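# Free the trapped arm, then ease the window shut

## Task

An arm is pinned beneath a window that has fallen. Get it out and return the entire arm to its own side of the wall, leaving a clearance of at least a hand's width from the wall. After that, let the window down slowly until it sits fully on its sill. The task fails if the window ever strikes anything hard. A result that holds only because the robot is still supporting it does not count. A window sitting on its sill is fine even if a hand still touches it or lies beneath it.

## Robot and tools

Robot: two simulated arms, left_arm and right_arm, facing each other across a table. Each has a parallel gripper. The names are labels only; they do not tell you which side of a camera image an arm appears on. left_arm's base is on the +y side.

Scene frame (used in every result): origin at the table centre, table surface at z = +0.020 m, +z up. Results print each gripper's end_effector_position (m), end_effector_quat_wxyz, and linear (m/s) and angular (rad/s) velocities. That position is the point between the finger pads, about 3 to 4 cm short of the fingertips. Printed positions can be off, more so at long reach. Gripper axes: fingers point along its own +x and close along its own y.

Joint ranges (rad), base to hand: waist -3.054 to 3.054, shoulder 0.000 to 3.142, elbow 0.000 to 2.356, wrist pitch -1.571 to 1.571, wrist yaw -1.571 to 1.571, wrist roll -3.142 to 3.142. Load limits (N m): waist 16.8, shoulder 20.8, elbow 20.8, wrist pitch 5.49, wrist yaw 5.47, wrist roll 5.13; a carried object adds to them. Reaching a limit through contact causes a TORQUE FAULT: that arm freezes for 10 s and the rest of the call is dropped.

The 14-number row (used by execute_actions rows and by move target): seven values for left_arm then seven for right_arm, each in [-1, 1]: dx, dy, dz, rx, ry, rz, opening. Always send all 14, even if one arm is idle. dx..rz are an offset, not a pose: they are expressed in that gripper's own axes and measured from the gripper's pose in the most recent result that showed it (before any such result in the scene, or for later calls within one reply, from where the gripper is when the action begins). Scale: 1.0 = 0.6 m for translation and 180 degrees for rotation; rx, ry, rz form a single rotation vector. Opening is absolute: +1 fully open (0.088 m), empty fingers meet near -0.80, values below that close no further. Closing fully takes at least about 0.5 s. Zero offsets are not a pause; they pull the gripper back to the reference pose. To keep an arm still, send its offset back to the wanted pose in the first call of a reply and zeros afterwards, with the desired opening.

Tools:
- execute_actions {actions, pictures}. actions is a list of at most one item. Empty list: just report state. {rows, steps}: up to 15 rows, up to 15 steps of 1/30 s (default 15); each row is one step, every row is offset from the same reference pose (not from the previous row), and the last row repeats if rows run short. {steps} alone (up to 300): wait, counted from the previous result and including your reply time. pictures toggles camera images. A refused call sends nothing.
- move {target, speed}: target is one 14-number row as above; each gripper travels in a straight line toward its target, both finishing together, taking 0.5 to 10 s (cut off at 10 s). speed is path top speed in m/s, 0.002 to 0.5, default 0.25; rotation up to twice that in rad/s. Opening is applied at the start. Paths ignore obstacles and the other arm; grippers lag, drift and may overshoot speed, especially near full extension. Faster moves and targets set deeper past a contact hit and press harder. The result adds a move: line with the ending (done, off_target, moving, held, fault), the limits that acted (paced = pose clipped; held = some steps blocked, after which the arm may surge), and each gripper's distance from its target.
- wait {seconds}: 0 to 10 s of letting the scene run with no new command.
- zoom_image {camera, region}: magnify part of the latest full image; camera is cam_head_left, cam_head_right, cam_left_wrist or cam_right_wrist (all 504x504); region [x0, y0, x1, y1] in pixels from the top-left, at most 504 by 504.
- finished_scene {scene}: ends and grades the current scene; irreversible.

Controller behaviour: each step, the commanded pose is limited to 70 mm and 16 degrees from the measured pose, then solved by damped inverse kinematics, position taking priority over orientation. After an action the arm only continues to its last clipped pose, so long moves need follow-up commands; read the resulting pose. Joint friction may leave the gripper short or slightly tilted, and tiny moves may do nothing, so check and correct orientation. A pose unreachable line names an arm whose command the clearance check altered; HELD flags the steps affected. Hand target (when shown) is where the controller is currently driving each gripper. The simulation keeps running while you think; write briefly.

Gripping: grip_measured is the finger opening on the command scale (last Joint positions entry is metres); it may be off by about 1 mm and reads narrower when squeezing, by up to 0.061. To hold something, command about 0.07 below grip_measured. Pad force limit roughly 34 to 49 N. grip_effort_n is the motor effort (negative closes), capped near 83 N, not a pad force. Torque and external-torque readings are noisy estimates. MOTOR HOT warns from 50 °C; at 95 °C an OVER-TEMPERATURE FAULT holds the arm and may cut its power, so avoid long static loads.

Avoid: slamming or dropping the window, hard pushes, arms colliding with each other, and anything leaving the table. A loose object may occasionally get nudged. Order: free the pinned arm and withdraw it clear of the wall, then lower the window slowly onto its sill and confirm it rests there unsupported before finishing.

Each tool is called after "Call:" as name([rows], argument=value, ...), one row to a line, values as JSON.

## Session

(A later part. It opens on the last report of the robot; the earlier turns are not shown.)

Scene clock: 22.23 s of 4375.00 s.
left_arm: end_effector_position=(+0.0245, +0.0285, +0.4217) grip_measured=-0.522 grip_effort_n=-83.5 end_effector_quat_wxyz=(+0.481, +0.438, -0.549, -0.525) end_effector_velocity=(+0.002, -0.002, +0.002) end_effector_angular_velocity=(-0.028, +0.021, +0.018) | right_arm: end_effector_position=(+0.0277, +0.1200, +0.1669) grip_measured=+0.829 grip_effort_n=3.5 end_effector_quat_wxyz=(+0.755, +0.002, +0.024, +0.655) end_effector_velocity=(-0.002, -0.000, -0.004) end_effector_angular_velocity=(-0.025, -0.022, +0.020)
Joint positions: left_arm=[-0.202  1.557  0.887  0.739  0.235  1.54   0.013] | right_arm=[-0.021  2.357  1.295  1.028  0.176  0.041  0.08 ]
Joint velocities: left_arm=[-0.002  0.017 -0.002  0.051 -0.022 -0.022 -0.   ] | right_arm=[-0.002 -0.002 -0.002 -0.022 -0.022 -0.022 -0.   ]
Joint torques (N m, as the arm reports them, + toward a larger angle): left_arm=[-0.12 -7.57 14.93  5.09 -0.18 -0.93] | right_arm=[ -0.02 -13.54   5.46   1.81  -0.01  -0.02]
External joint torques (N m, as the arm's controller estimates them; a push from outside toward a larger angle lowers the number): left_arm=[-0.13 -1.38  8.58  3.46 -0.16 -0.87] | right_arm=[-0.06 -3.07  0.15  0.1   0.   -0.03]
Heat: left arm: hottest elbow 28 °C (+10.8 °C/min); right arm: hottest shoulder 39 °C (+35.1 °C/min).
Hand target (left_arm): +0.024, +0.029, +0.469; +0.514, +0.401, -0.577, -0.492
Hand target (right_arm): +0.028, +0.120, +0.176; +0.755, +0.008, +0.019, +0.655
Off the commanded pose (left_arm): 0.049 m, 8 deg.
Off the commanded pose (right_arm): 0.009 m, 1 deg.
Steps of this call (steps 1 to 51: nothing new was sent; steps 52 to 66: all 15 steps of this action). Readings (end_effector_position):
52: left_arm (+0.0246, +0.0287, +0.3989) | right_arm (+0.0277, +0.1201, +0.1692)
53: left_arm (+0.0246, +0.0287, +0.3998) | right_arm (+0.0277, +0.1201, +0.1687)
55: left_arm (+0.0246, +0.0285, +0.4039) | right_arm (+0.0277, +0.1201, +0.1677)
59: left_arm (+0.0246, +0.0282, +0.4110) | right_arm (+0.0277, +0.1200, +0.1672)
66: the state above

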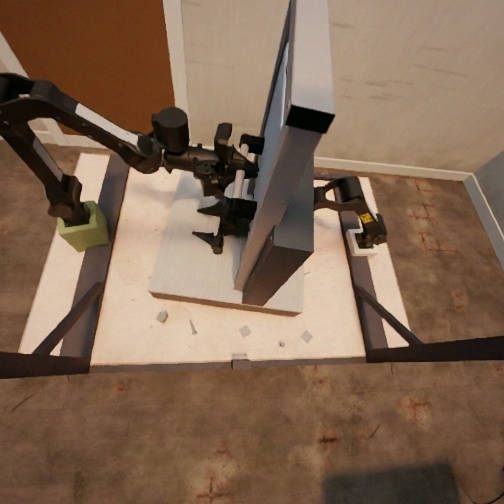

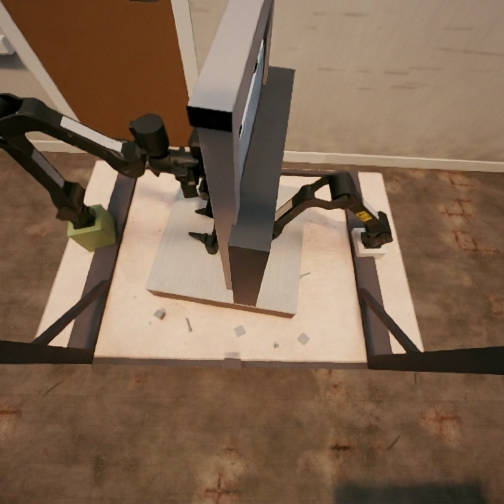

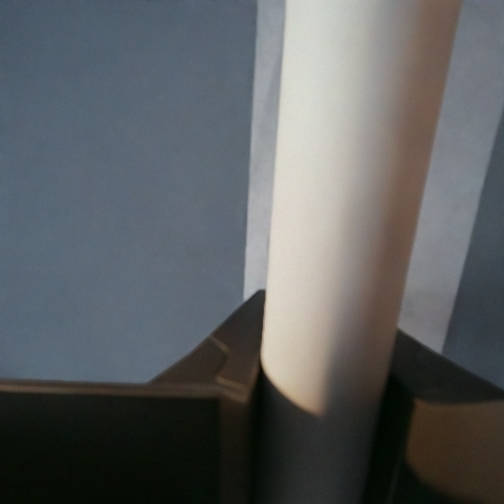

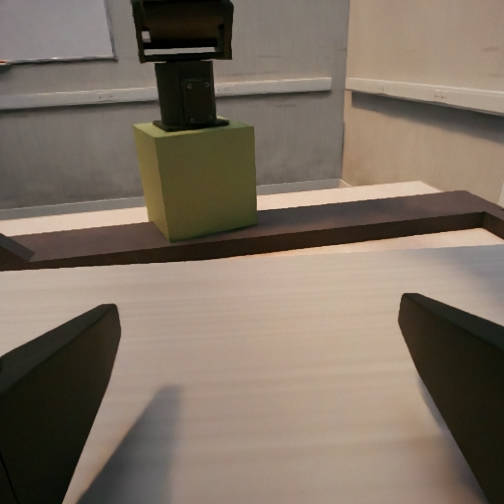

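Call:
execute_actions([
  {"rows":[[0.006,0.12,0,0,0,0.045,-0.6,0,0,0.03,0,-0.015,0,0.83]]},
], pictures=false)

Call:
execute_actions([
  {"rows":[[0.004,0.08,0,0,0,0.045,-0.6,-0.06,0,0.01,0,0,0,0.83]]},
])

Scene clock: 25.10 s of 4375.00 s.
left_arm: end_effector_position=(+0.0246, +0.0279, +0.4215) grip_measured=-0.522 grip_effort_n=-83.5 end_effector_quat_wxyz=(+0.475, +0.444, -0.539, -0.536) end_effector_velocity=(+0.002, +0.000, -0.000) end_effector_angular_velocity=(+0.013, +0.009, +0.019) | right_arm: end_effector_position=(+0.0277, +0.1201, +0.1740) grip_measured=+0.829 grip_effort_n=3.5 end_effector_quat_wxyz=(+0.755, +0.011, +0.015, +0.655) end_effector_velocity=(+0.003, +0.001, +0.007) end_effector_angular_velocity=(+0.016, -0.007, +0.000)
Joint positions: left_arm=[-0.202  1.546  0.906  0.678  0.235  1.537  0.013] | right_arm=[-0.021  2.353  1.295  1.05   0.176  0.037  0.08 ]
Joint velocities: left_arm=[-0.002 -0.007  0.002 -0.022 -0.022 -0.007 -0.   ] | right_arm=[-0.007 -0.007  0.002  0.007 -0.007 -0.007 -0.   ]
Joint torques (N m, as the arm reports them, + toward a larger angle): left_arm=[  0.26 -10.81  17.64   4.84  -0.04  -1.08] | right_arm=[ -0.06 -13.52   5.78   2.12   0.05  -0.2 ]
External joint torques (N m, as the arm's controller estimates them; a push from outside toward a larger angle lowers the number): left_arm=[ 0.27 -4.52 11.17  3.19 -0.03 -1.03] | right_arm=[ 0.01 -2.88  0.34  0.38  0.05 -0.21]
Heat: left arm: hottest wrist pitch 31 °C (+16.7 °C/min); right arm: hottest shoulder 41 °C (+35.9 °C/min).
Hand target (left_arm): +0.025, +0.036, +0.492; +0.516, +0.397, -0.579, -0.491
Hand target (right_arm): +0.028, +0.121, +0.185; +0.755, +0.017, +0.006, +0.655
Off the commanded pose (left_arm): 0.072 m, 10 deg.
Off the commanded pose (right_arm): 0.011 m, 1 deg.
Steps of this call (steps 1 to 71: nothing new was sent; steps 72 to 86: all 15 steps of this action). Readings (end_effector_position):
72: left_arm (+0.0245, +0.0282, +0.4215) | right_arm (+0.0277, +0.1200, +0.1674)
73: left_arm (+0.0246, +0.0279, +0.4206) | right_arm (+0.0277, +0.1201, +0.1684)
75: left_arm (+0.0246, +0.0278, +0.4208) | right_arm (+0.0277, +0.1201, +0.1702)
79: left_arm (+0.0246, +0.0279, +0.4214) | right_arm (+0.0277, +0.1201, +0.1733)
86: the state above

Scene clock: 25.60 s of 4375.00 s.
left_arm: end_effector_position=(+0.0245, +0.0280, +0.4266) grip_measured=-0.522 grip_effort_n=-83.5 end_effector_quat_wxyz=(+0.481, +0.438, -0.545, -0.530) end_effector_velocity=(-0.000, +0.000, -0.003) end_effector_angular_velocity=(+0.001, -0.007, +0.005) | right_arm: end_effector_position=(+0.0232, +0.0876, +0.1746) grip_measured=+0.829 grip_effort_n=3.5 end_effector_quat_wxyz=(+0.754, +0.007, +0.018, +0.656) end_effector_velocity=(+0.001, -0.009, -0.006) end_effector_angular_velocity=(-0.023, -0.008, +0.005)
Joint positions: left_arm=[-0.202  1.547  0.906  0.703  0.235  1.532  0.013] | right_arm=[-0.009  2.264  1.127  1.119  0.186  0.037  0.08 ]
Joint velocities: left_arm=[-0.002  0.002 -0.007  0.007 -0.007  0.007  0.   ] | right_arm=[-0.002 -0.017 -0.046  0.007 -0.007 -0.007  0.   ]
Joint torques (N m, as the arm reports them, + toward a larger angle): left_arm=[ 0.13 -7.49 13.64  5.39 -0.12 -1.  ] | right_arm=[  0.23 -12.53   4.2    2.14   0.21  -0.01]
External joint torques (N m, as the arm's controller estimates them; a push from outside toward a larger angle lowers the number): left_arm=[ 0.13 -1.27  7.26  3.76 -0.11 -0.94] | right_arm=[ 0.22 -2.84 -0.84  0.42  0.21 -0.02]
Heat: left arm: hottest elbow 31 °C (+16.4 °C/min); right arm: hottest shoulder 41 °C (+35.2 °C/min).
Hand target (left_arm): +0.025, +0.030, +0.469; +0.511, +0.405, -0.569, -0.501
Hand target (right_arm): +0.022, +0.085, +0.181; +0.755, +0.011, +0.015, +0.656
Off the commanded pose (left_arm): 0.043 m, 7 deg.
Off the commanded pose (right_arm): 0.006 m, 1 deg.
Steps of this call (steps 1 to 15: all 15 steps of this action). Readings (end_effector_position):
1: left_arm (+0.0246, +0.0279, +0.4216) | right_arm (+0.0276, +0.1173, +0.1748)
2: left_arm (+0.0246, +0.0279, +0.4224) | right_arm (+0.0275, +0.1118, +0.1745)
4: left_arm (+0.0245, +0.0280, +0.4233) | right_arm (+0.0264, +0.1025, +0.1741)
8: left_arm (+0.0245, +0.0281, +0.4255) | right_arm (+0.0237, +0.0929, +0.1748)
15: the state above

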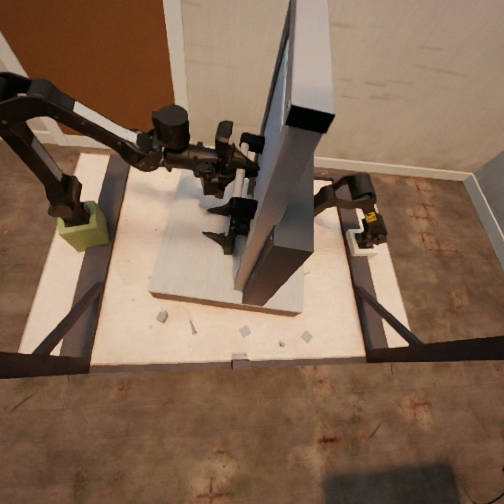

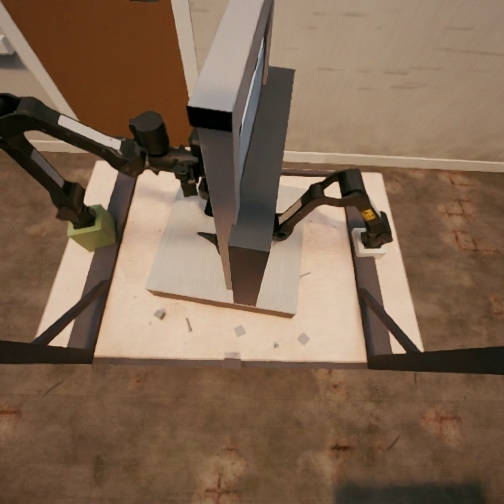

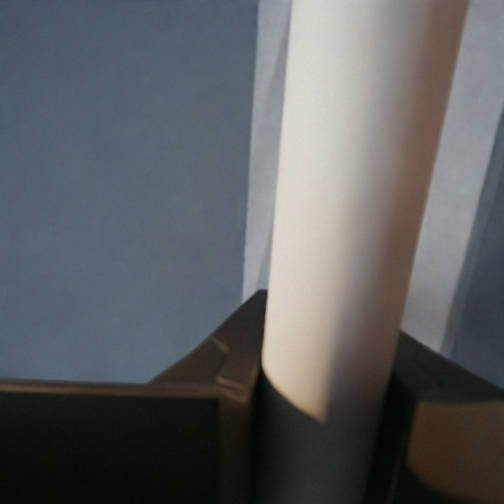

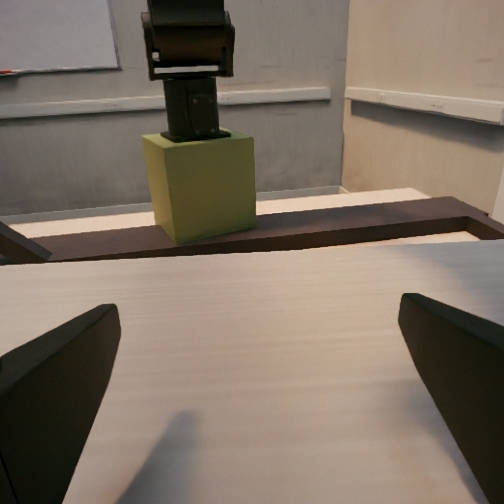

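Free, window held. Keep retracting.

Call:
execute_actions([
  {"rows":[[0.004,0.07,0,0,0,0.04,-0.6,-0.1,0,0.01,0,-0.01,0,0.3]]},
], pictures=false)

Call:
execute_actions([
  {"rows":[[0.004,0.07,0,0,0,0.04,-0.6,-0.1,0,0.01,0,-0.005,0,0.3]]},
])

Scene clock: 27.67 s of 4375.00 s.
left_arm: end_effector_position=(+0.0245, +0.0280, +0.4269) grip_measured=-0.522 grip_effort_n=-83.5 end_effector_quat_wxyz=(+0.484, +0.435, -0.547, -0.527) end_effector_velocity=(+0.000, -0.001, -0.007) end_effector_angular_velocity=(+0.028, +0.010, +0.004) | right_arm: end_effector_position=(+0.0156, +0.0323, +0.1773) grip_measured=+0.315 grip_effort_n=-17.0 end_effector_quat_wxyz=(+0.754, +0.016, +0.011, +0.657) end_effector_velocity=(+0.004, -0.016, +0.004) end_effector_angular_velocity=(+0.004, -0.021, -0.010)
Joint positions: left_arm=[-0.202  1.551  0.901  0.723  0.235  1.531  0.013] | right_arm=[0.019 2.147 0.866 1.284 0.213 0.037 0.054]
Joint velocities: left_arm=[-0.002  0.002 -0.002 -0.022 -0.007 -0.007 -0.   ] | right_arm=[-0.002 -0.042 -0.071  0.037  0.007 -0.022 -0.005]
Joint torques (N m, as the arm reports them, + toward a larger angle): left_arm=[ 0.18 -7.66 12.92  5.39 -0.12 -0.99] | right_arm=[  0.44 -10.74   3.51   2.12   0.22  -0.26]
External joint torques (N m, as the arm's controller estimates them; a push from outside toward a larger angle lowers the number): left_arm=[ 0.15 -1.49  6.57  3.79 -0.1  -0.93] | right_arm=[ 0.46 -2.38 -0.93  0.42  0.22 -0.27]
Heat: left arm: hottest wrist pitch 34 °C (+21.7 °C/min); right arm: hottest shoulder 42 °C (+34.7 °C/min).
Hand target (left_arm): +0.025, +0.031, +0.468; +0.513, +0.402, -0.571, -0.499
Hand target (right_arm): +0.015, +0.029, +0.182; +0.754, +0.017, +0.006, +0.656
Off the commanded pose (left_arm): 0.042 m, 7 deg.
Off the commanded pose (right_arm): 0.006 m, 1 deg.
Steps of this call (steps 1 to 47: nothing new was sent; steps 48 to 62: all 15 steps of this action). Readings (end_effector_position):
48: left_arm (+0.0245, +0.0279, +0.4268) | right_arm (+0.0233, +0.0823, +0.1754)
49: left_arm (+0.0245, +0.0280, +0.4270) | right_arm (+0.0228, +0.0739, +0.1760)
51: left_arm (+0.0245, +0.0280, +0.4267) | right_arm (+0.0204, +0.0583, +0.1752)
55: left_arm (+0.0245, +0.0279, +0.4269) | right_arm (+0.0157, +0.0414, +0.1750)
62: the state above

Scene clock: 28.17 s of 4375.00 s.
left_arm: end_effector_position=(+0.0244, +0.0280, +0.4270) grip_measured=-0.522 grip_effort_n=-83.5 end_effector_quat_wxyz=(+0.486, +0.432, -0.550, -0.525) end_effector_velocity=(-0.002, +0.000, -0.006) end_effector_angular_velocity=(+0.018, +0.008, -0.010) | right_arm: end_effector_position=(+0.0077, -0.0234, +0.1798) grip_measured=+0.303 grip_effort_n=-17.0 end_effector_quat_wxyz=(+0.753, +0.019, +0.009, +0.657) end_effector_velocity=(-0.000, -0.016, -0.000) end_effector_angular_velocity=(-0.008, -0.008, -0.000)
Joint positions: left_arm=[-0.202  1.556  0.896  0.743  0.236  1.529  0.013] | right_arm=[0.058 2.031 0.625 1.418 0.251 0.037 0.054]
Joint velocities: left_arm=[-0.002  0.002 -0.007 -0.007  0.007 -0.007 -0.   ] | right_arm=[ 0.007 -0.037 -0.066  0.022  0.007 -0.007 -0.001]
Joint torques (N m, as the arm reports them, + toward a larger angle): left_arm=[ 0.17 -7.72 12.9   5.34 -0.11 -0.99] | right_arm=[ 0.43 -9.25  3.19  2.13  0.26 -0.17]
External joint torques (N m, as the arm's controller estimates them; a push from outside toward a larger angle lowers the number): left_arm=[ 0.18 -1.56  6.62  3.75 -0.09 -0.94] | right_arm=[ 0.42 -2.28 -0.62  0.45  0.26 -0.17]
Heat: left arm: hottest wrist pitch 34 °C (+21.3 °C/min); right arm: hottest shoulder 42 °C (+34.1 °C/min).
Hand target (left_arm): +0.025, +0.031, +0.468; +0.515, +0.399, -0.574, -0.496
Hand target (right_arm): +0.007, -0.027, +0.184; +0.754, +0.021, +0.005, +0.657
Off the commanded pose (left_arm): 0.042 m, 7 deg.
Off the commanded pose (right_arm): 0.005 m, 1 deg.
Steps of this call (steps 1 to 15: all 15 steps of this action). Readings (end_effector_position):
1: left_arm (+0.0245, +0.0280, +0.4269) | right_arm (+0.0156, +0.0274, +0.1779)
2: left_arm (+0.0244, +0.0280, +0.4270) | right_arm (+0.0150, +0.0187, +0.1784)
4: left_arm (+0.0244, +0.0280, +0.4269) | right_arm (+0.0120, +0.0023, +0.1777)
8: left_arm (+0.0244, +0.0280, +0.4268) | right_arm (+0.0080, -0.0147, +0.1776)
15: the state above

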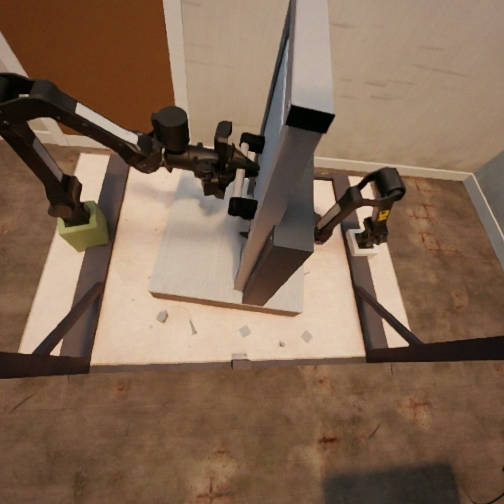

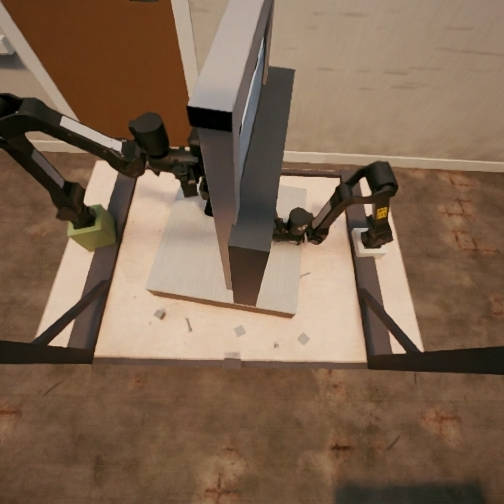

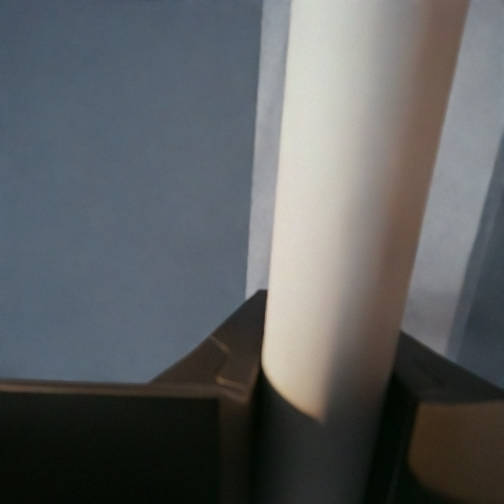

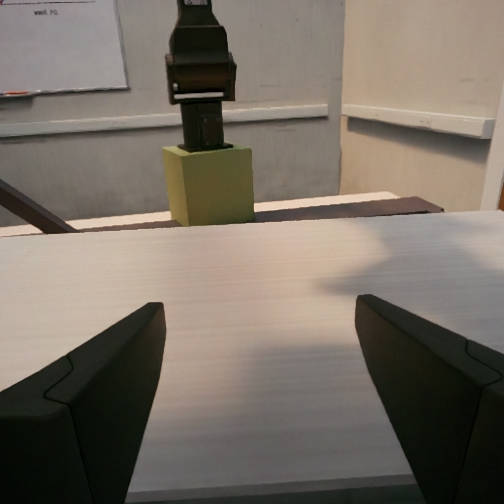

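Wrist limit approaching; rise and pitch down while withdrawing.

Call:
execute_actions([
  {"rows":[[0.004,0.07,0,0,0,0.037,-0.6,-0.1,0,0.03,0,0.03,0,0.3]]},
], pictures=false)

Call:
execute_actions([
  {"rows":[[0.004,0.07,0,0,0,0.037,-0.6,-0.1,0,0.05,0,0.06,0,0.3]]},
], pictures=false)

Call:
execute_actions([
  {"rows":[[0.004,0.07,0,0,0,0.037,-0.6,-0.12,0,0.1,0,0.08,0,0.3]]},
], pictures=false)

Call:
execute_actions([
  {"rows":[[0.004,0.07,0,0,0,0.037,-0.6,-0.14,0,0.02,0,0.1,0,0.3]]},
])

Scene clock: 31.63 s of 4375.00 s.
left_arm: end_effector_position=(+0.0244, +0.0281, +0.4270) grip_measured=-0.522 grip_effort_n=-83.5 end_effector_quat_wxyz=(+0.486, +0.432, -0.550, -0.524) end_effector_velocity=(-0.000, +0.000, -0.002) end_effector_angular_velocity=(+0.008, +0.008, +0.004) | right_arm: end_effector_position=(+0.0000, -0.0787, +0.1964) grip_measured=+0.303 grip_effort_n=-17.0 end_effector_quat_wxyz=(+0.751, -0.012, +0.041, +0.659) end_effector_velocity=(-0.001, -0.015, +0.008) end_effector_angular_velocity=(-0.030, +0.001, +0.004)
Joint positions: left_arm=[-0.202  1.556  0.896  0.744  0.236  1.529  0.013] | right_arm=[0.11  1.722 0.423 1.217 0.296 0.06  0.054]
Joint velocities: left_arm=[-0.002 -0.002 -0.002 -0.007 -0.007 -0.007  0.   ] | right_arm=[ 0.012 -0.12  -0.042 -0.11   0.007  0.007 -0.   ]
Joint torques (N m, as the arm reports them, + toward a larger angle): left_arm=[ 0.19 -7.89 12.84  5.36 -0.09 -0.98] | right_arm=[ 0.22 -7.21  3.84  1.83  0.21  0.16]
External joint torques (N m, as the arm's controller estimates them; a push from outside toward a larger angle lowers the number): left_arm=[ 0.18 -1.62  6.47  3.73 -0.07 -0.92] | right_arm=[ 0.24 -1.79 -0.52  0.12  0.19  0.15]
Heat: left arm: hottest wrist pitch 38 °C (+26.6 °C/min); right arm: hottest shoulder 41 °C (+28.5 °C/min).
Hand target (left_arm): +0.025, +0.032, +0.468; +0.515, +0.399, -0.574, -0.496
Hand target (right_arm): -0.000, -0.082, +0.198; +0.752, -0.011, +0.045, +0.657
Off the commanded pose (left_arm): 0.042 m, 7 deg.
Off the commanded pose (right_arm): 0.004 m, 0 deg.
Steps of this call (steps 1 to 89: nothing new was sent; steps 90 to 104: all 15 steps of this action). Readings (end_effector_position):
90: left_arm (+0.0244, +0.0280, +0.4270) | right_arm (+0.0077, -0.0293, +0.1800)
91: left_arm (+0.0244, +0.0280, +0.4270) | right_arm (+0.0067, -0.0376, +0.1792)
93: left_arm (+0.0244, +0.0280, +0.4271) | right_arm (+0.0040, -0.0548, +0.1843)
97: left_arm (+0.0244, +0.0281, +0.4270) | right_arm (+0.0006, -0.0701, +0.1948)
104: the state above

Scene clock: 32.13 s of 4375.00 s.
left_arm: end_effector_position=(+0.0244, +0.0281, +0.4270) grip_measured=-0.522 grip_effort_n=-83.5 end_effector_quat_wxyz=(+0.486, +0.432, -0.550, -0.524) end_effector_velocity=(-0.004, -0.000, -0.002) end_effector_angular_velocity=(-0.008, -0.008, -0.014) | right_arm: end_effector_position=(-0.0060, -0.1354, +0.2244) grip_measured=+0.303 grip_effort_n=-17.0 end_effector_quat_wxyz=(+0.744, -0.071, +0.102, +0.657) end_effector_velocity=(-0.007, -0.011, +0.021) end_effector_angular_velocity=(-0.200, +0.038, +0.028)
Joint positions: left_arm=[-0.202  1.556  0.895  0.746  0.236  1.528  0.013] | right_arm=[0.175 1.201 0.373 0.565 0.341 0.119 0.054]
Joint velocities: left_arm=[-0.007  0.007 -0.007  0.022  0.007  0.007 -0.   ] | right_arm=[ 0.012 -0.232  0.178 -0.623 -0.037  0.081 -0.   ]
Joint torques (N m, as the arm reports them, + toward a larger angle): left_arm=[ 0.22 -7.93 12.86  5.34 -0.09 -0.97] | right_arm=[ 0.04 -4.55  7.3   1.67  0.26  0.21]
External joint torques (N m, as the arm's controller estimates them; a push from outside toward a larger angle lowers the number): left_arm=[ 0.28 -1.75  6.55  3.75 -0.08 -0.91] | right_arm=[ 0.02 -1.17  1.25  0.01  0.2   0.2 ]
Heat: left arm: hottest wrist pitch 38 °C (+26.1 °C/min); right arm: hottest shoulder 41 °C (+28.0 °C/min).
Hand target (left_arm): +0.025, +0.032, +0.468; +0.515, +0.399, -0.574, -0.496
Hand target (right_arm): -0.007, -0.136, +0.232; +0.744, -0.072, +0.110, +0.655
Off the commanded pose (left_arm): 0.042 m, 7 deg.
Off the commanded pose (right_arm): 0.007 m, 1 deg.
Steps of this call (steps 1 to 15: all 15 steps of this action). Readings (end_effector_position):
1: left_arm (+0.0244, +0.0281, +0.4270) | right_arm (-0.0001, -0.0831, +0.1969)
2: left_arm (+0.0244, +0.0281, +0.4271) | right_arm (-0.0013, -0.0912, +0.1977)
4: left_arm (+0.0244, +0.0281, +0.4272) | right_arm (-0.0033, -0.1069, +0.2094)
8: left_arm (+0.0244, +0.0281, +0.4269) | right_arm (-0.0058, -0.1230, +0.2266)
15: the state above

Scene clock: 32.63 s of 4375.00 s.
left_arm: end_effector_position=(+0.0244, +0.0280, +0.4270) grip_measured=-0.522 grip_effort_n=-83.5 end_effector_quat_wxyz=(+0.486, +0.431, -0.550, -0.524) end_effector_velocity=(+0.002, -0.000, -0.002) end_effector_angular_velocity=(+0.011, +0.024, +0.018) | right_arm: end_effector_position=(-0.0104, -0.1881, +0.2962) grip_measured=+0.303 grip_effort_n=-17.0 end_effector_quat_wxyz=(+0.728, -0.135, +0.172, +0.650) end_effector_velocity=(-0.001, -0.024, +0.017) end_effector_angular_velocity=(-0.398, +0.046, -0.042)
Joint positions: left_arm=[-0.202  1.556  0.895  0.747  0.236  1.528  0.013] | right_arm=[ 0.244  0.856  0.692 -0.312  0.366  0.212  0.054]
Joint velocities: left_arm=[-0.002 -0.002 -0.002 -0.007 -0.022 -0.022 -0.   ] | right_arm=[ 0.017  0.115  0.422 -0.74  -0.022  0.183 -0.   ]
Joint torques (N m, as the arm reports them, + toward a larger angle): left_arm=[ 0.21 -7.91 12.82  5.36 -0.09 -0.97] | right_arm=[ 0.22 -1.34  8.04  1.63  0.22  0.2 ]
External joint torques (N m, as the arm's controller estimates them; a push from outside toward a larger angle lowers the number): left_arm=[ 0.18 -1.7   6.48  3.75 -0.06 -0.91] | right_arm=[0.21 0.58 1.34 0.08 0.13 0.19]
Heat: left arm: hottest wrist pitch 39 °C (+27.6 °C/min); right arm: hottest shoulder 41 °C (+27.6 °C/min).
Hand target (left_arm): +0.025, +0.032, +0.468; +0.515, +0.399, -0.575, -0.496
Hand target (right_arm): -0.011, -0.191, +0.301; +0.726, -0.149, +0.192, +0.644
Off the commanded pose (left_arm): 0.042 m, 7 deg.
Off the commanded pose (right_arm): 0.005 m, 3 deg.
Steps of this call (steps 1 to 15: all 15 steps of this action). Readings (end_effector_position):
1: left_arm (+0.0244, +0.0281, +0.4271) | right_arm (-0.0059, -0.1387, +0.2267)
2: left_arm (+0.0244, +0.0281, +0.4272) | right_arm (-0.0066, -0.1449, +0.2287)
4: left_arm (+0.0244, +0.0281, +0.4272) | right_arm (-0.0073, -0.1567, +0.2443)
8: left_arm (+0.0244, +0.0280, +0.4269) | right_arm (-0.0094, -0.1736, +0.2814)
15: the state above

Scene clock: 33.13 s of 4375.00 s.
left_arm: end_effector_position=(+0.0244, +0.0280, +0.4270) grip_measured=-0.522 grip_effort_n=-83.5 end_effector_quat_wxyz=(+0.487, +0.431, -0.550, -0.524) end_effector_velocity=(-0.000, +0.000, -0.003) end_effector_angular_velocity=(+0.006, +0.022, +0.003) | right_arm: end_effector_position=(-0.0176, -0.2559, +0.3384) grip_measured=+0.303 grip_effort_n=-17.0 end_effector_quat_wxyz=(+0.690, -0.229, +0.277, +0.628) end_effector_velocity=(-0.007, -0.019, -0.005) end_effector_angular_velocity=(-0.258, -0.024, -0.038)
Joint positions: left_arm=[-0.202  1.557  0.894  0.749  0.236  1.528  0.013] | right_arm=[ 0.367  0.856  1.093 -1.037  0.365  0.394  0.054]
Joint velocities: left_arm=[-0.002  0.002 -0.007  0.007 -0.007 -0.022 -0.   ] | right_arm=[ 0.081  0.159  0.203 -0.344  0.022  0.154 -0.   ]
Joint torques (N m, as the arm reports them, + toward a larger angle): left_arm=[ 0.2  -7.92 12.8   5.36 -0.08 -0.97] | right_arm=[ 0.06 -1.06  7.62  1.34  0.44  0.16]
External joint torques (N m, as the arm's controller estimates them; a push from outside toward a larger angle lowers the number): left_arm=[ 0.22 -1.69  6.47  3.75 -0.07 -0.91] | right_arm=[ 0.08  0.28  1.45 -0.05  0.24  0.15]
Heat: left arm: hottest wrist pitch 39 °C (+27.2 °C/min); right arm: hottest shoulder 41 °C (+27.2 °C/min).
Hand target (left_arm): +0.025, +0.032, +0.468; +0.515, +0.398, -0.575, -0.496
Hand target (right_arm): -0.018, -0.258, +0.343; +0.691, -0.234, +0.285, +0.621
Off the commanded pose (left_arm): 0.042 m, 7 deg.
Off the commanded pose (right_arm): 0.005 m, 1 deg.
Steps of this call (steps 1 to 15: all 15 steps of this action). Readings (end_effector_position):
1: left_arm (+0.0244, +0.0280, +0.4270) | right_arm (-0.0102, -0.1940, +0.2970)
2: left_arm (+0.0244, +0.0281, +0.4271) | right_arm (-0.0108, -0.2032, +0.2959)
4: left_arm (+0.0244, +0.0281, +0.4272) | right_arm (-0.0121, -0.2200, +0.3066)
8: left_arm (+0.0244, +0.0281, +0.4271) | right_arm (-0.0144, -0.2424, +0.3355)
15: the state above

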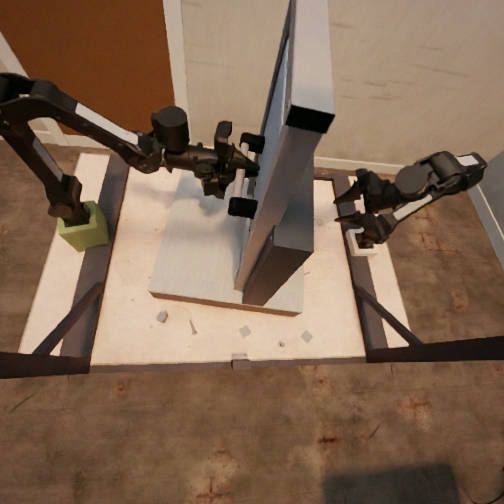

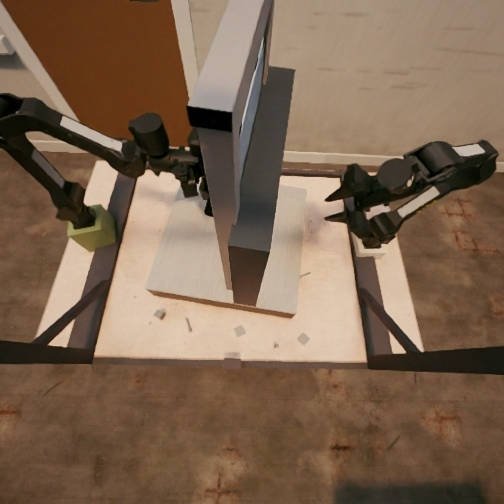

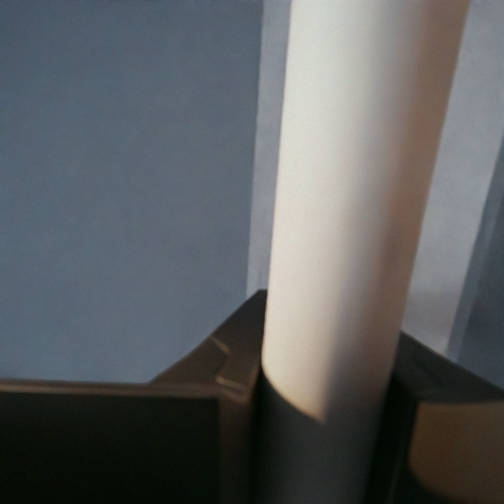

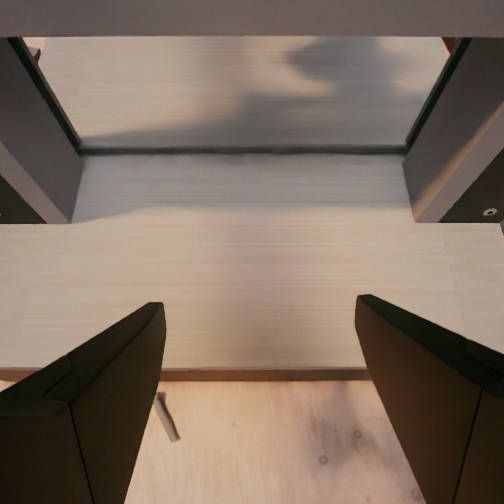

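Call:
move(target=[-0.024,-0.29,-0.007,0,0,0.02,-0.6,-0.06,0,-0.05,0,0,0,0.3], speed=0.02)

Scene clock: 45.80 s of 4375.00 s.
left_arm: end_effector_position=(+0.0246, +0.0243, +0.2368) grip_measured=-0.529 grip_effort_n=-83.5 end_effector_quat_wxyz=(+0.476, +0.443, -0.543, -0.531) end_effector_velocity=(+0.002, +0.001, -0.000) end_effector_angular_velocity=(+0.008, +0.009, +0.019) | right_arm: end_effector_position=(-0.0234, -0.3021, +0.3412) grip_measured=+0.303 grip_effort_n=-17.0 end_effector_quat_wxyz=(+0.688, -0.230, +0.280, +0.629) end_effector_velocity=(+0.000, -0.004, -0.004) end_effector_angular_velocity=(-0.020, -0.005, +0.007)
Joint positions: left_arm=[-0.202  2.171  0.685  1.533  0.234  1.542  0.013] | right_arm=[ 0.655  0.769  1.116 -1.257  0.547  0.638  0.054]
Joint velocities: left_arm=[-0.002 -0.007 -0.007 -0.007 -0.022 -0.007 -0.   ] | right_arm=[ 0.007 -0.002 -0.002 -0.022 -0.007  0.007 -0.   ]
Joint torques (N m, as the arm reports them, + toward a larger angle): left_arm=[ 0.52 -8.73  2.08  4.69  0.21 -0.62] | right_arm=[ 0.37 -0.74  5.2   1.21  0.5   0.23]
External joint torques (N m, as the arm's controller estimates them; a push from outside toward a larger angle lowers the number): left_arm=[ 0.51 -1.17 -1.3   3.03  0.22 -0.56] | right_arm=[ 0.36 -0.48 -0.3  -0.02  0.2   0.23]
Heat: left arm: hottest wrist pitch 50 °C (+34.1 °C/min); right arm: hottest shoulder 36 °C (+13.1 °C/min). Fold the left arm in close to its base before you think long.
Hand target (left_arm): +0.025, +0.027, +0.252; +0.488, +0.428, -0.553, -0.522
Hand target (right_arm): -0.023, -0.303, +0.340; +0.689, -0.230, +0.280, +0.628
Off the commanded pose (left_arm): 0.016 m, 6 deg.
Off the commanded pose (right_arm): 0.001 m, 0 deg.
MOTOR HOT: a motor of the left arm reached 50 °C. Now the hottest motor of the left arm, joint 4 (wrist pitch), reports 50 °C. The temperature limit of the motors' drives, at which the controller stops that arm, is 95 °C. To cool a motor, set the load down, stop pushing, or move to a pose that needs little force.
joint sent to its limit (left arm) — the command would take joint 4 (wrist pitch) past its upper limit, so that joint was sent only as far as its limit.
After step 90, 0.67 s passed at rest.
move: off_target (left_arm)

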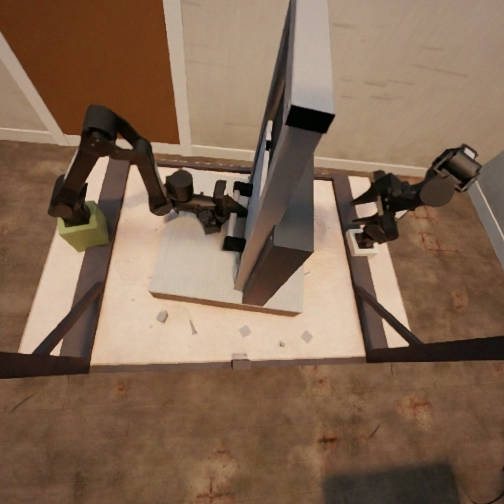

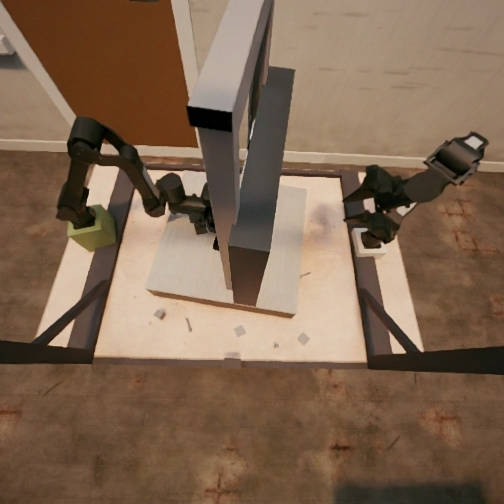

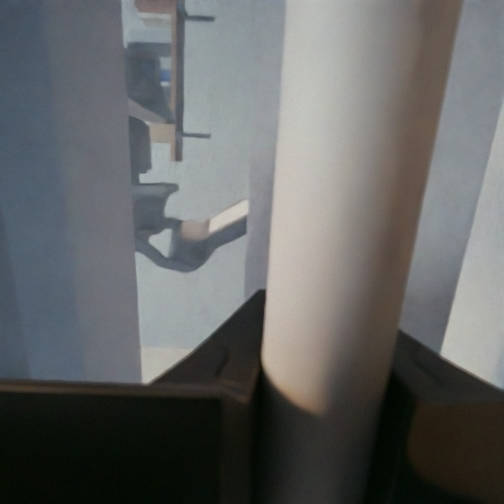

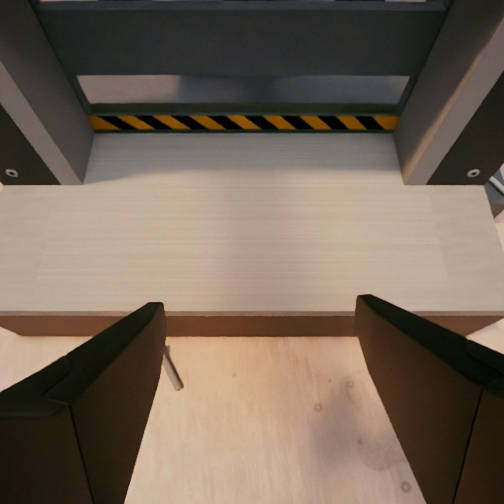

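Nearly or fully down; unload gradually.

Call:
execute_actions([
  {"rows":[[-0.003,0.024,0,0,0,0.011,-0.6,0,0,0,0,0,0,0.3],[-0.003,0.023,0,0,0,0.011,-0.6,0,0,0,0,0,0,0.3],[-0.003,0.022,0,0,0,0.01,-0.6,0,0,0,0,0,0,0.3],[-0.003,0.021,0,0,0,0.01,-0.6,0,0,0,0,0,0,0.3],[-0.003,0.02,0,0,0,0.009,-0.6,0,0,0,0,0,0,0.3],[-0.003,0.019,0,0,0,0.009,-0.6,0,0,0,0,0,0,0.3],[-0.003,0.018,0,0,0,0.008,-0.6,0,0,0,0,0,0,0.3],[-0.003,0.017,0,0,0,0.008,-0.6,0,0,0,0,0,0,0.3],[-0.003,0.016,0,0,0,0.007,-0.6,0,0,0,0,0,0,0.3],[-0.003,0.015,0,0,0,0.007,-0.6,0,0,0,0,0,0,0.3],[-0.003,0.014,0,0,0,0.006,-0.6,0,0,0,0,0,0,0.3],[-0.003,0.013,0,0,0,0.006,-0.6,0,0,0,0,0,0,0.3],[-0.003,0.012,0,0,0,0.005,-0.6,0,0,0,0,0,0,0.3]]},
], pictures=false)

Call:
execute_actions([
  {"rows":[[0,0.012,0,0,0,0.005,-0.6,0,0,0,0,0,0,0.3],[0,0.011,0,0,0,0.005,-0.6,0,0,0,0,0,0,0.3],[0,0.01,0,0,0,0.005,-0.6,0,0,0,0,0,0,0.3],[0,0.009,0,0,0,0.005,-0.6,0,0,0,0,0,0,0.3],[0,0.008,0,0,0,0.004,-0.6,0,0,0,0,0,0,0.3],[0,0.006,0,0,0,0.003,-0.6,0,0,0,0,0,0,0.3],[0,0.004,0,0,0,0.002,-0.6,0,0,0,0,0,0,0.3],[0,0.002,0,0,0,0.001,-0.6,0,0,0,0,0,0,0.3],[0,0,0,0,0,0,-0.6,0,0,0,0,0,0,0.3]]},
])

Scene clock: 53.53 s of 4375.00 s.
left_arm: end_effector_position=(+0.0246, +0.0241, +0.2350) grip_measured=-0.529 grip_effort_n=-83.5 end_effector_quat_wxyz=(+0.473, +0.447, -0.542, -0.532) end_effector_velocity=(+0.000, +0.001, -0.003) end_effector_angular_velocity=(+0.016, +0.022, -0.006) | right_arm: end_effector_position=(-0.0234, -0.3021, +0.3412) grip_measured=+0.303 grip_effort_n=-17.0 end_effector_quat_wxyz=(+0.688, -0.230, +0.280, +0.629) end_effector_velocity=(+0.002, -0.000, +0.000) end_effector_angular_velocity=(-0.002, -0.015, -0.002)
Joint positions: left_arm=[-0.203  2.171  0.685  1.524  0.232  1.548  0.013] | right_arm=[ 0.656  0.769  1.116 -1.257  0.548  0.639  0.054]
Joint velocities: left_arm=[ 0.002  0.002 -0.002 -0.007  0.007 -0.022 -0.   ] | right_arm=[-0.002  0.002  0.002 -0.007  0.007 -0.007 -0.   ]
Joint torques (N m, as the arm reports them, + toward a larger angle): left_arm=[ 0.33 -8.44  2.43  3.32  0.12 -0.4 ] | right_arm=[-0.1  -0.34  5.75  1.34  0.34 -0.06]
External joint torques (N m, as the arm's controller estimates them; a push from outside toward a larger angle lowers the number): left_arm=[ 0.29 -0.98 -0.93  1.7   0.14 -0.34] | right_arm=[-0.09 -0.03  0.17  0.1   0.03 -0.06]
Heat: left arm: hottest wrist pitch 53 °C (+32.5 °C/min); right arm: hottest shoulder 33 °C (+7.8 °C/min). Fold the left arm in close to its base before you think long.
Hand target (left_arm): +0.025, +0.026, +0.244; +0.480, +0.439, -0.547, -0.527
Hand target (right_arm): -0.023, -0.302, +0.341; +0.688, -0.230, +0.280, +0.629
Off the commanded pose (left_arm): 0.009 m, 1 deg.
Off the commanded pose (right_arm): 0.000 m, 0 deg.
MOTOR HOT: still on. Now the hottest motor of the left arm, joint 4 (wrist pitch), reports 53 °C; a drive's own limit is 95 °C.
Steps of this call (steps 1 to 90: nothing new was sent; then 4.23 s passed at rest; steps 91 to 105: all 15 steps of this action). Readings (end_effector_position):
91: left_arm (+0.0246, +0.0242, +0.2370) | right_arm (-0.0234, -0.3021, +0.3412)
92: left_arm (+0.0247, +0.0242, +0.2367) | right_arm (-0.0234, -0.3021, +0.3412)
94: left_arm (+0.0247, +0.0241, +0.2361) | right_arm (-0.0234, -0.3021, +0.3412)
98: left_arm (+0.0246, +0.0241, +0.2355) | right_arm (-0.0234, -0.3021, +0.3412)
105: the state above

Scene clock: 54.03 s of 4375.00 s.
left_arm: end_effector_position=(+0.0246, +0.0237, +0.2338) grip_measured=-0.529 grip_effort_n=-83.5 end_effector_quat_wxyz=(+0.471, +0.450, -0.541, -0.532) end_effector_velocity=(-0.002, -0.000, +0.003) end_effector_angular_velocity=(-0.011, +0.006, -0.010) | right_arm: end_effector_position=(-0.0234, -0.3021, +0.3412) grip_measured=+0.303 grip_effort_n=-17.0 end_effector_quat_wxyz=(+0.688, -0.230, +0.280, +0.629) end_effector_velocity=(-0.002, -0.002, -0.003) end_effector_angular_velocity=(-0.017, +0.014, +0.011)
Joint positions: left_arm=[-0.203  2.171  0.686  1.517  0.231  1.553  0.013] | right_arm=[ 0.656  0.769  1.116 -1.257  0.548  0.639  0.054]
Joint velocities: left_arm=[-0.002 -0.002  0.002  0.007  0.007 -0.007 -0.   ] | right_arm=[ 0.002 -0.002 -0.002 -0.007 -0.022  0.007 -0.   ]
Joint torques (N m, as the arm reports them, + toward a larger angle): left_arm=[ 0.14 -6.63  3.44  2.59  0.05 -0.24] | right_arm=[ 0.   -0.29  5.75  1.31  0.34 -0.03]
External joint torques (N m, as the arm's controller estimates them; a push from outside toward a larger angle lowers the number): left_arm=[ 0.11  0.9   0.03  0.93  0.06 -0.18] | right_arm=[-0.01  0.03  0.2   0.07  0.04 -0.03]
Heat: left arm: hottest wrist pitch 53 °C (+32.2 °C/min); right arm: hottest shoulder 33 °C (+7.8 °C/min). Fold the left arm in close to its base before you think long.
Hand target (left_arm): +0.025, +0.024, +0.235; +0.473, +0.447, -0.542, -0.532
Hand target (right_arm): -0.023, -0.302, +0.341; +0.688, -0.230, +0.280, +0.629
Off the commanded pose (left_arm): 0.001 m, 0 deg.
Off the commanded pose (right_arm): 0.000 m, 0 deg.
MOTOR HOT: still on. Now the hottest motor of the left arm, joint 4 (wrist pitch), reports 53 °C; a drive's own limit is 95 °C.
Steps of this call (steps 1 to 15: all 15 steps of this action). Readings (end_effector_position):
1: left_arm (+0.0246, +0.0240, +0.2348) | right_arm (-0.0234, -0.3021, +0.3412)
2: left_arm (+0.0246, +0.0239, +0.2345) | right_arm (-0.0234, -0.3021, +0.3412)
4: left_arm (+0.0247, +0.0238, +0.2345) | right_arm (-0.0234, -0.3021, +0.3412)
8: left_arm (+0.0246, +0.0238, +0.2341) | right_arm (-0.0234, -0.3021, +0.3412)
15: the state above

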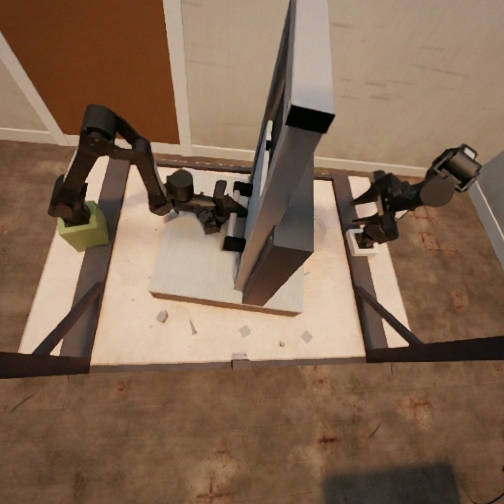

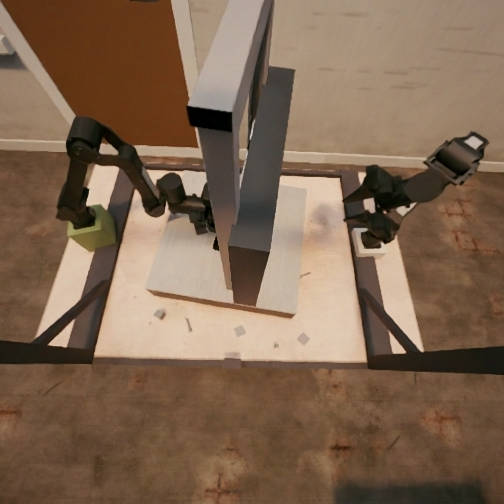

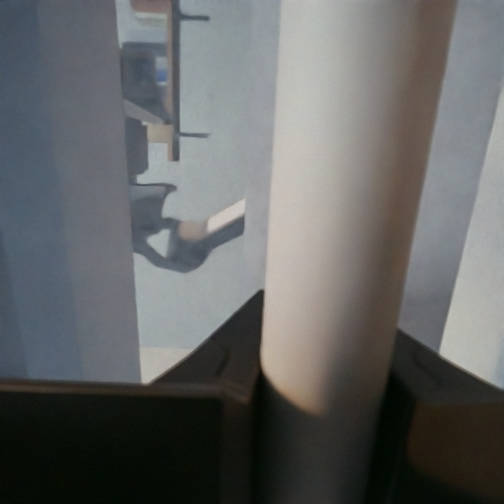

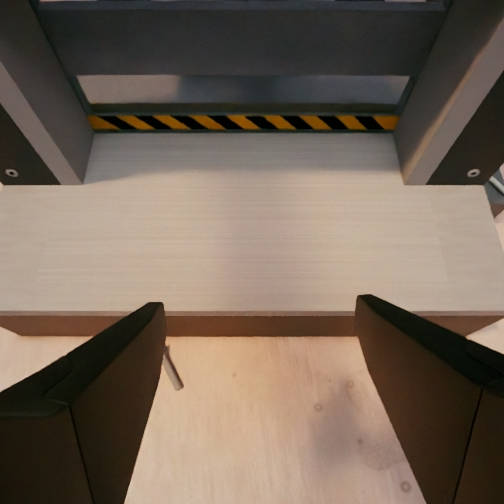

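Call:
finished_scene(scene=1)

The scene is finished: the task was done.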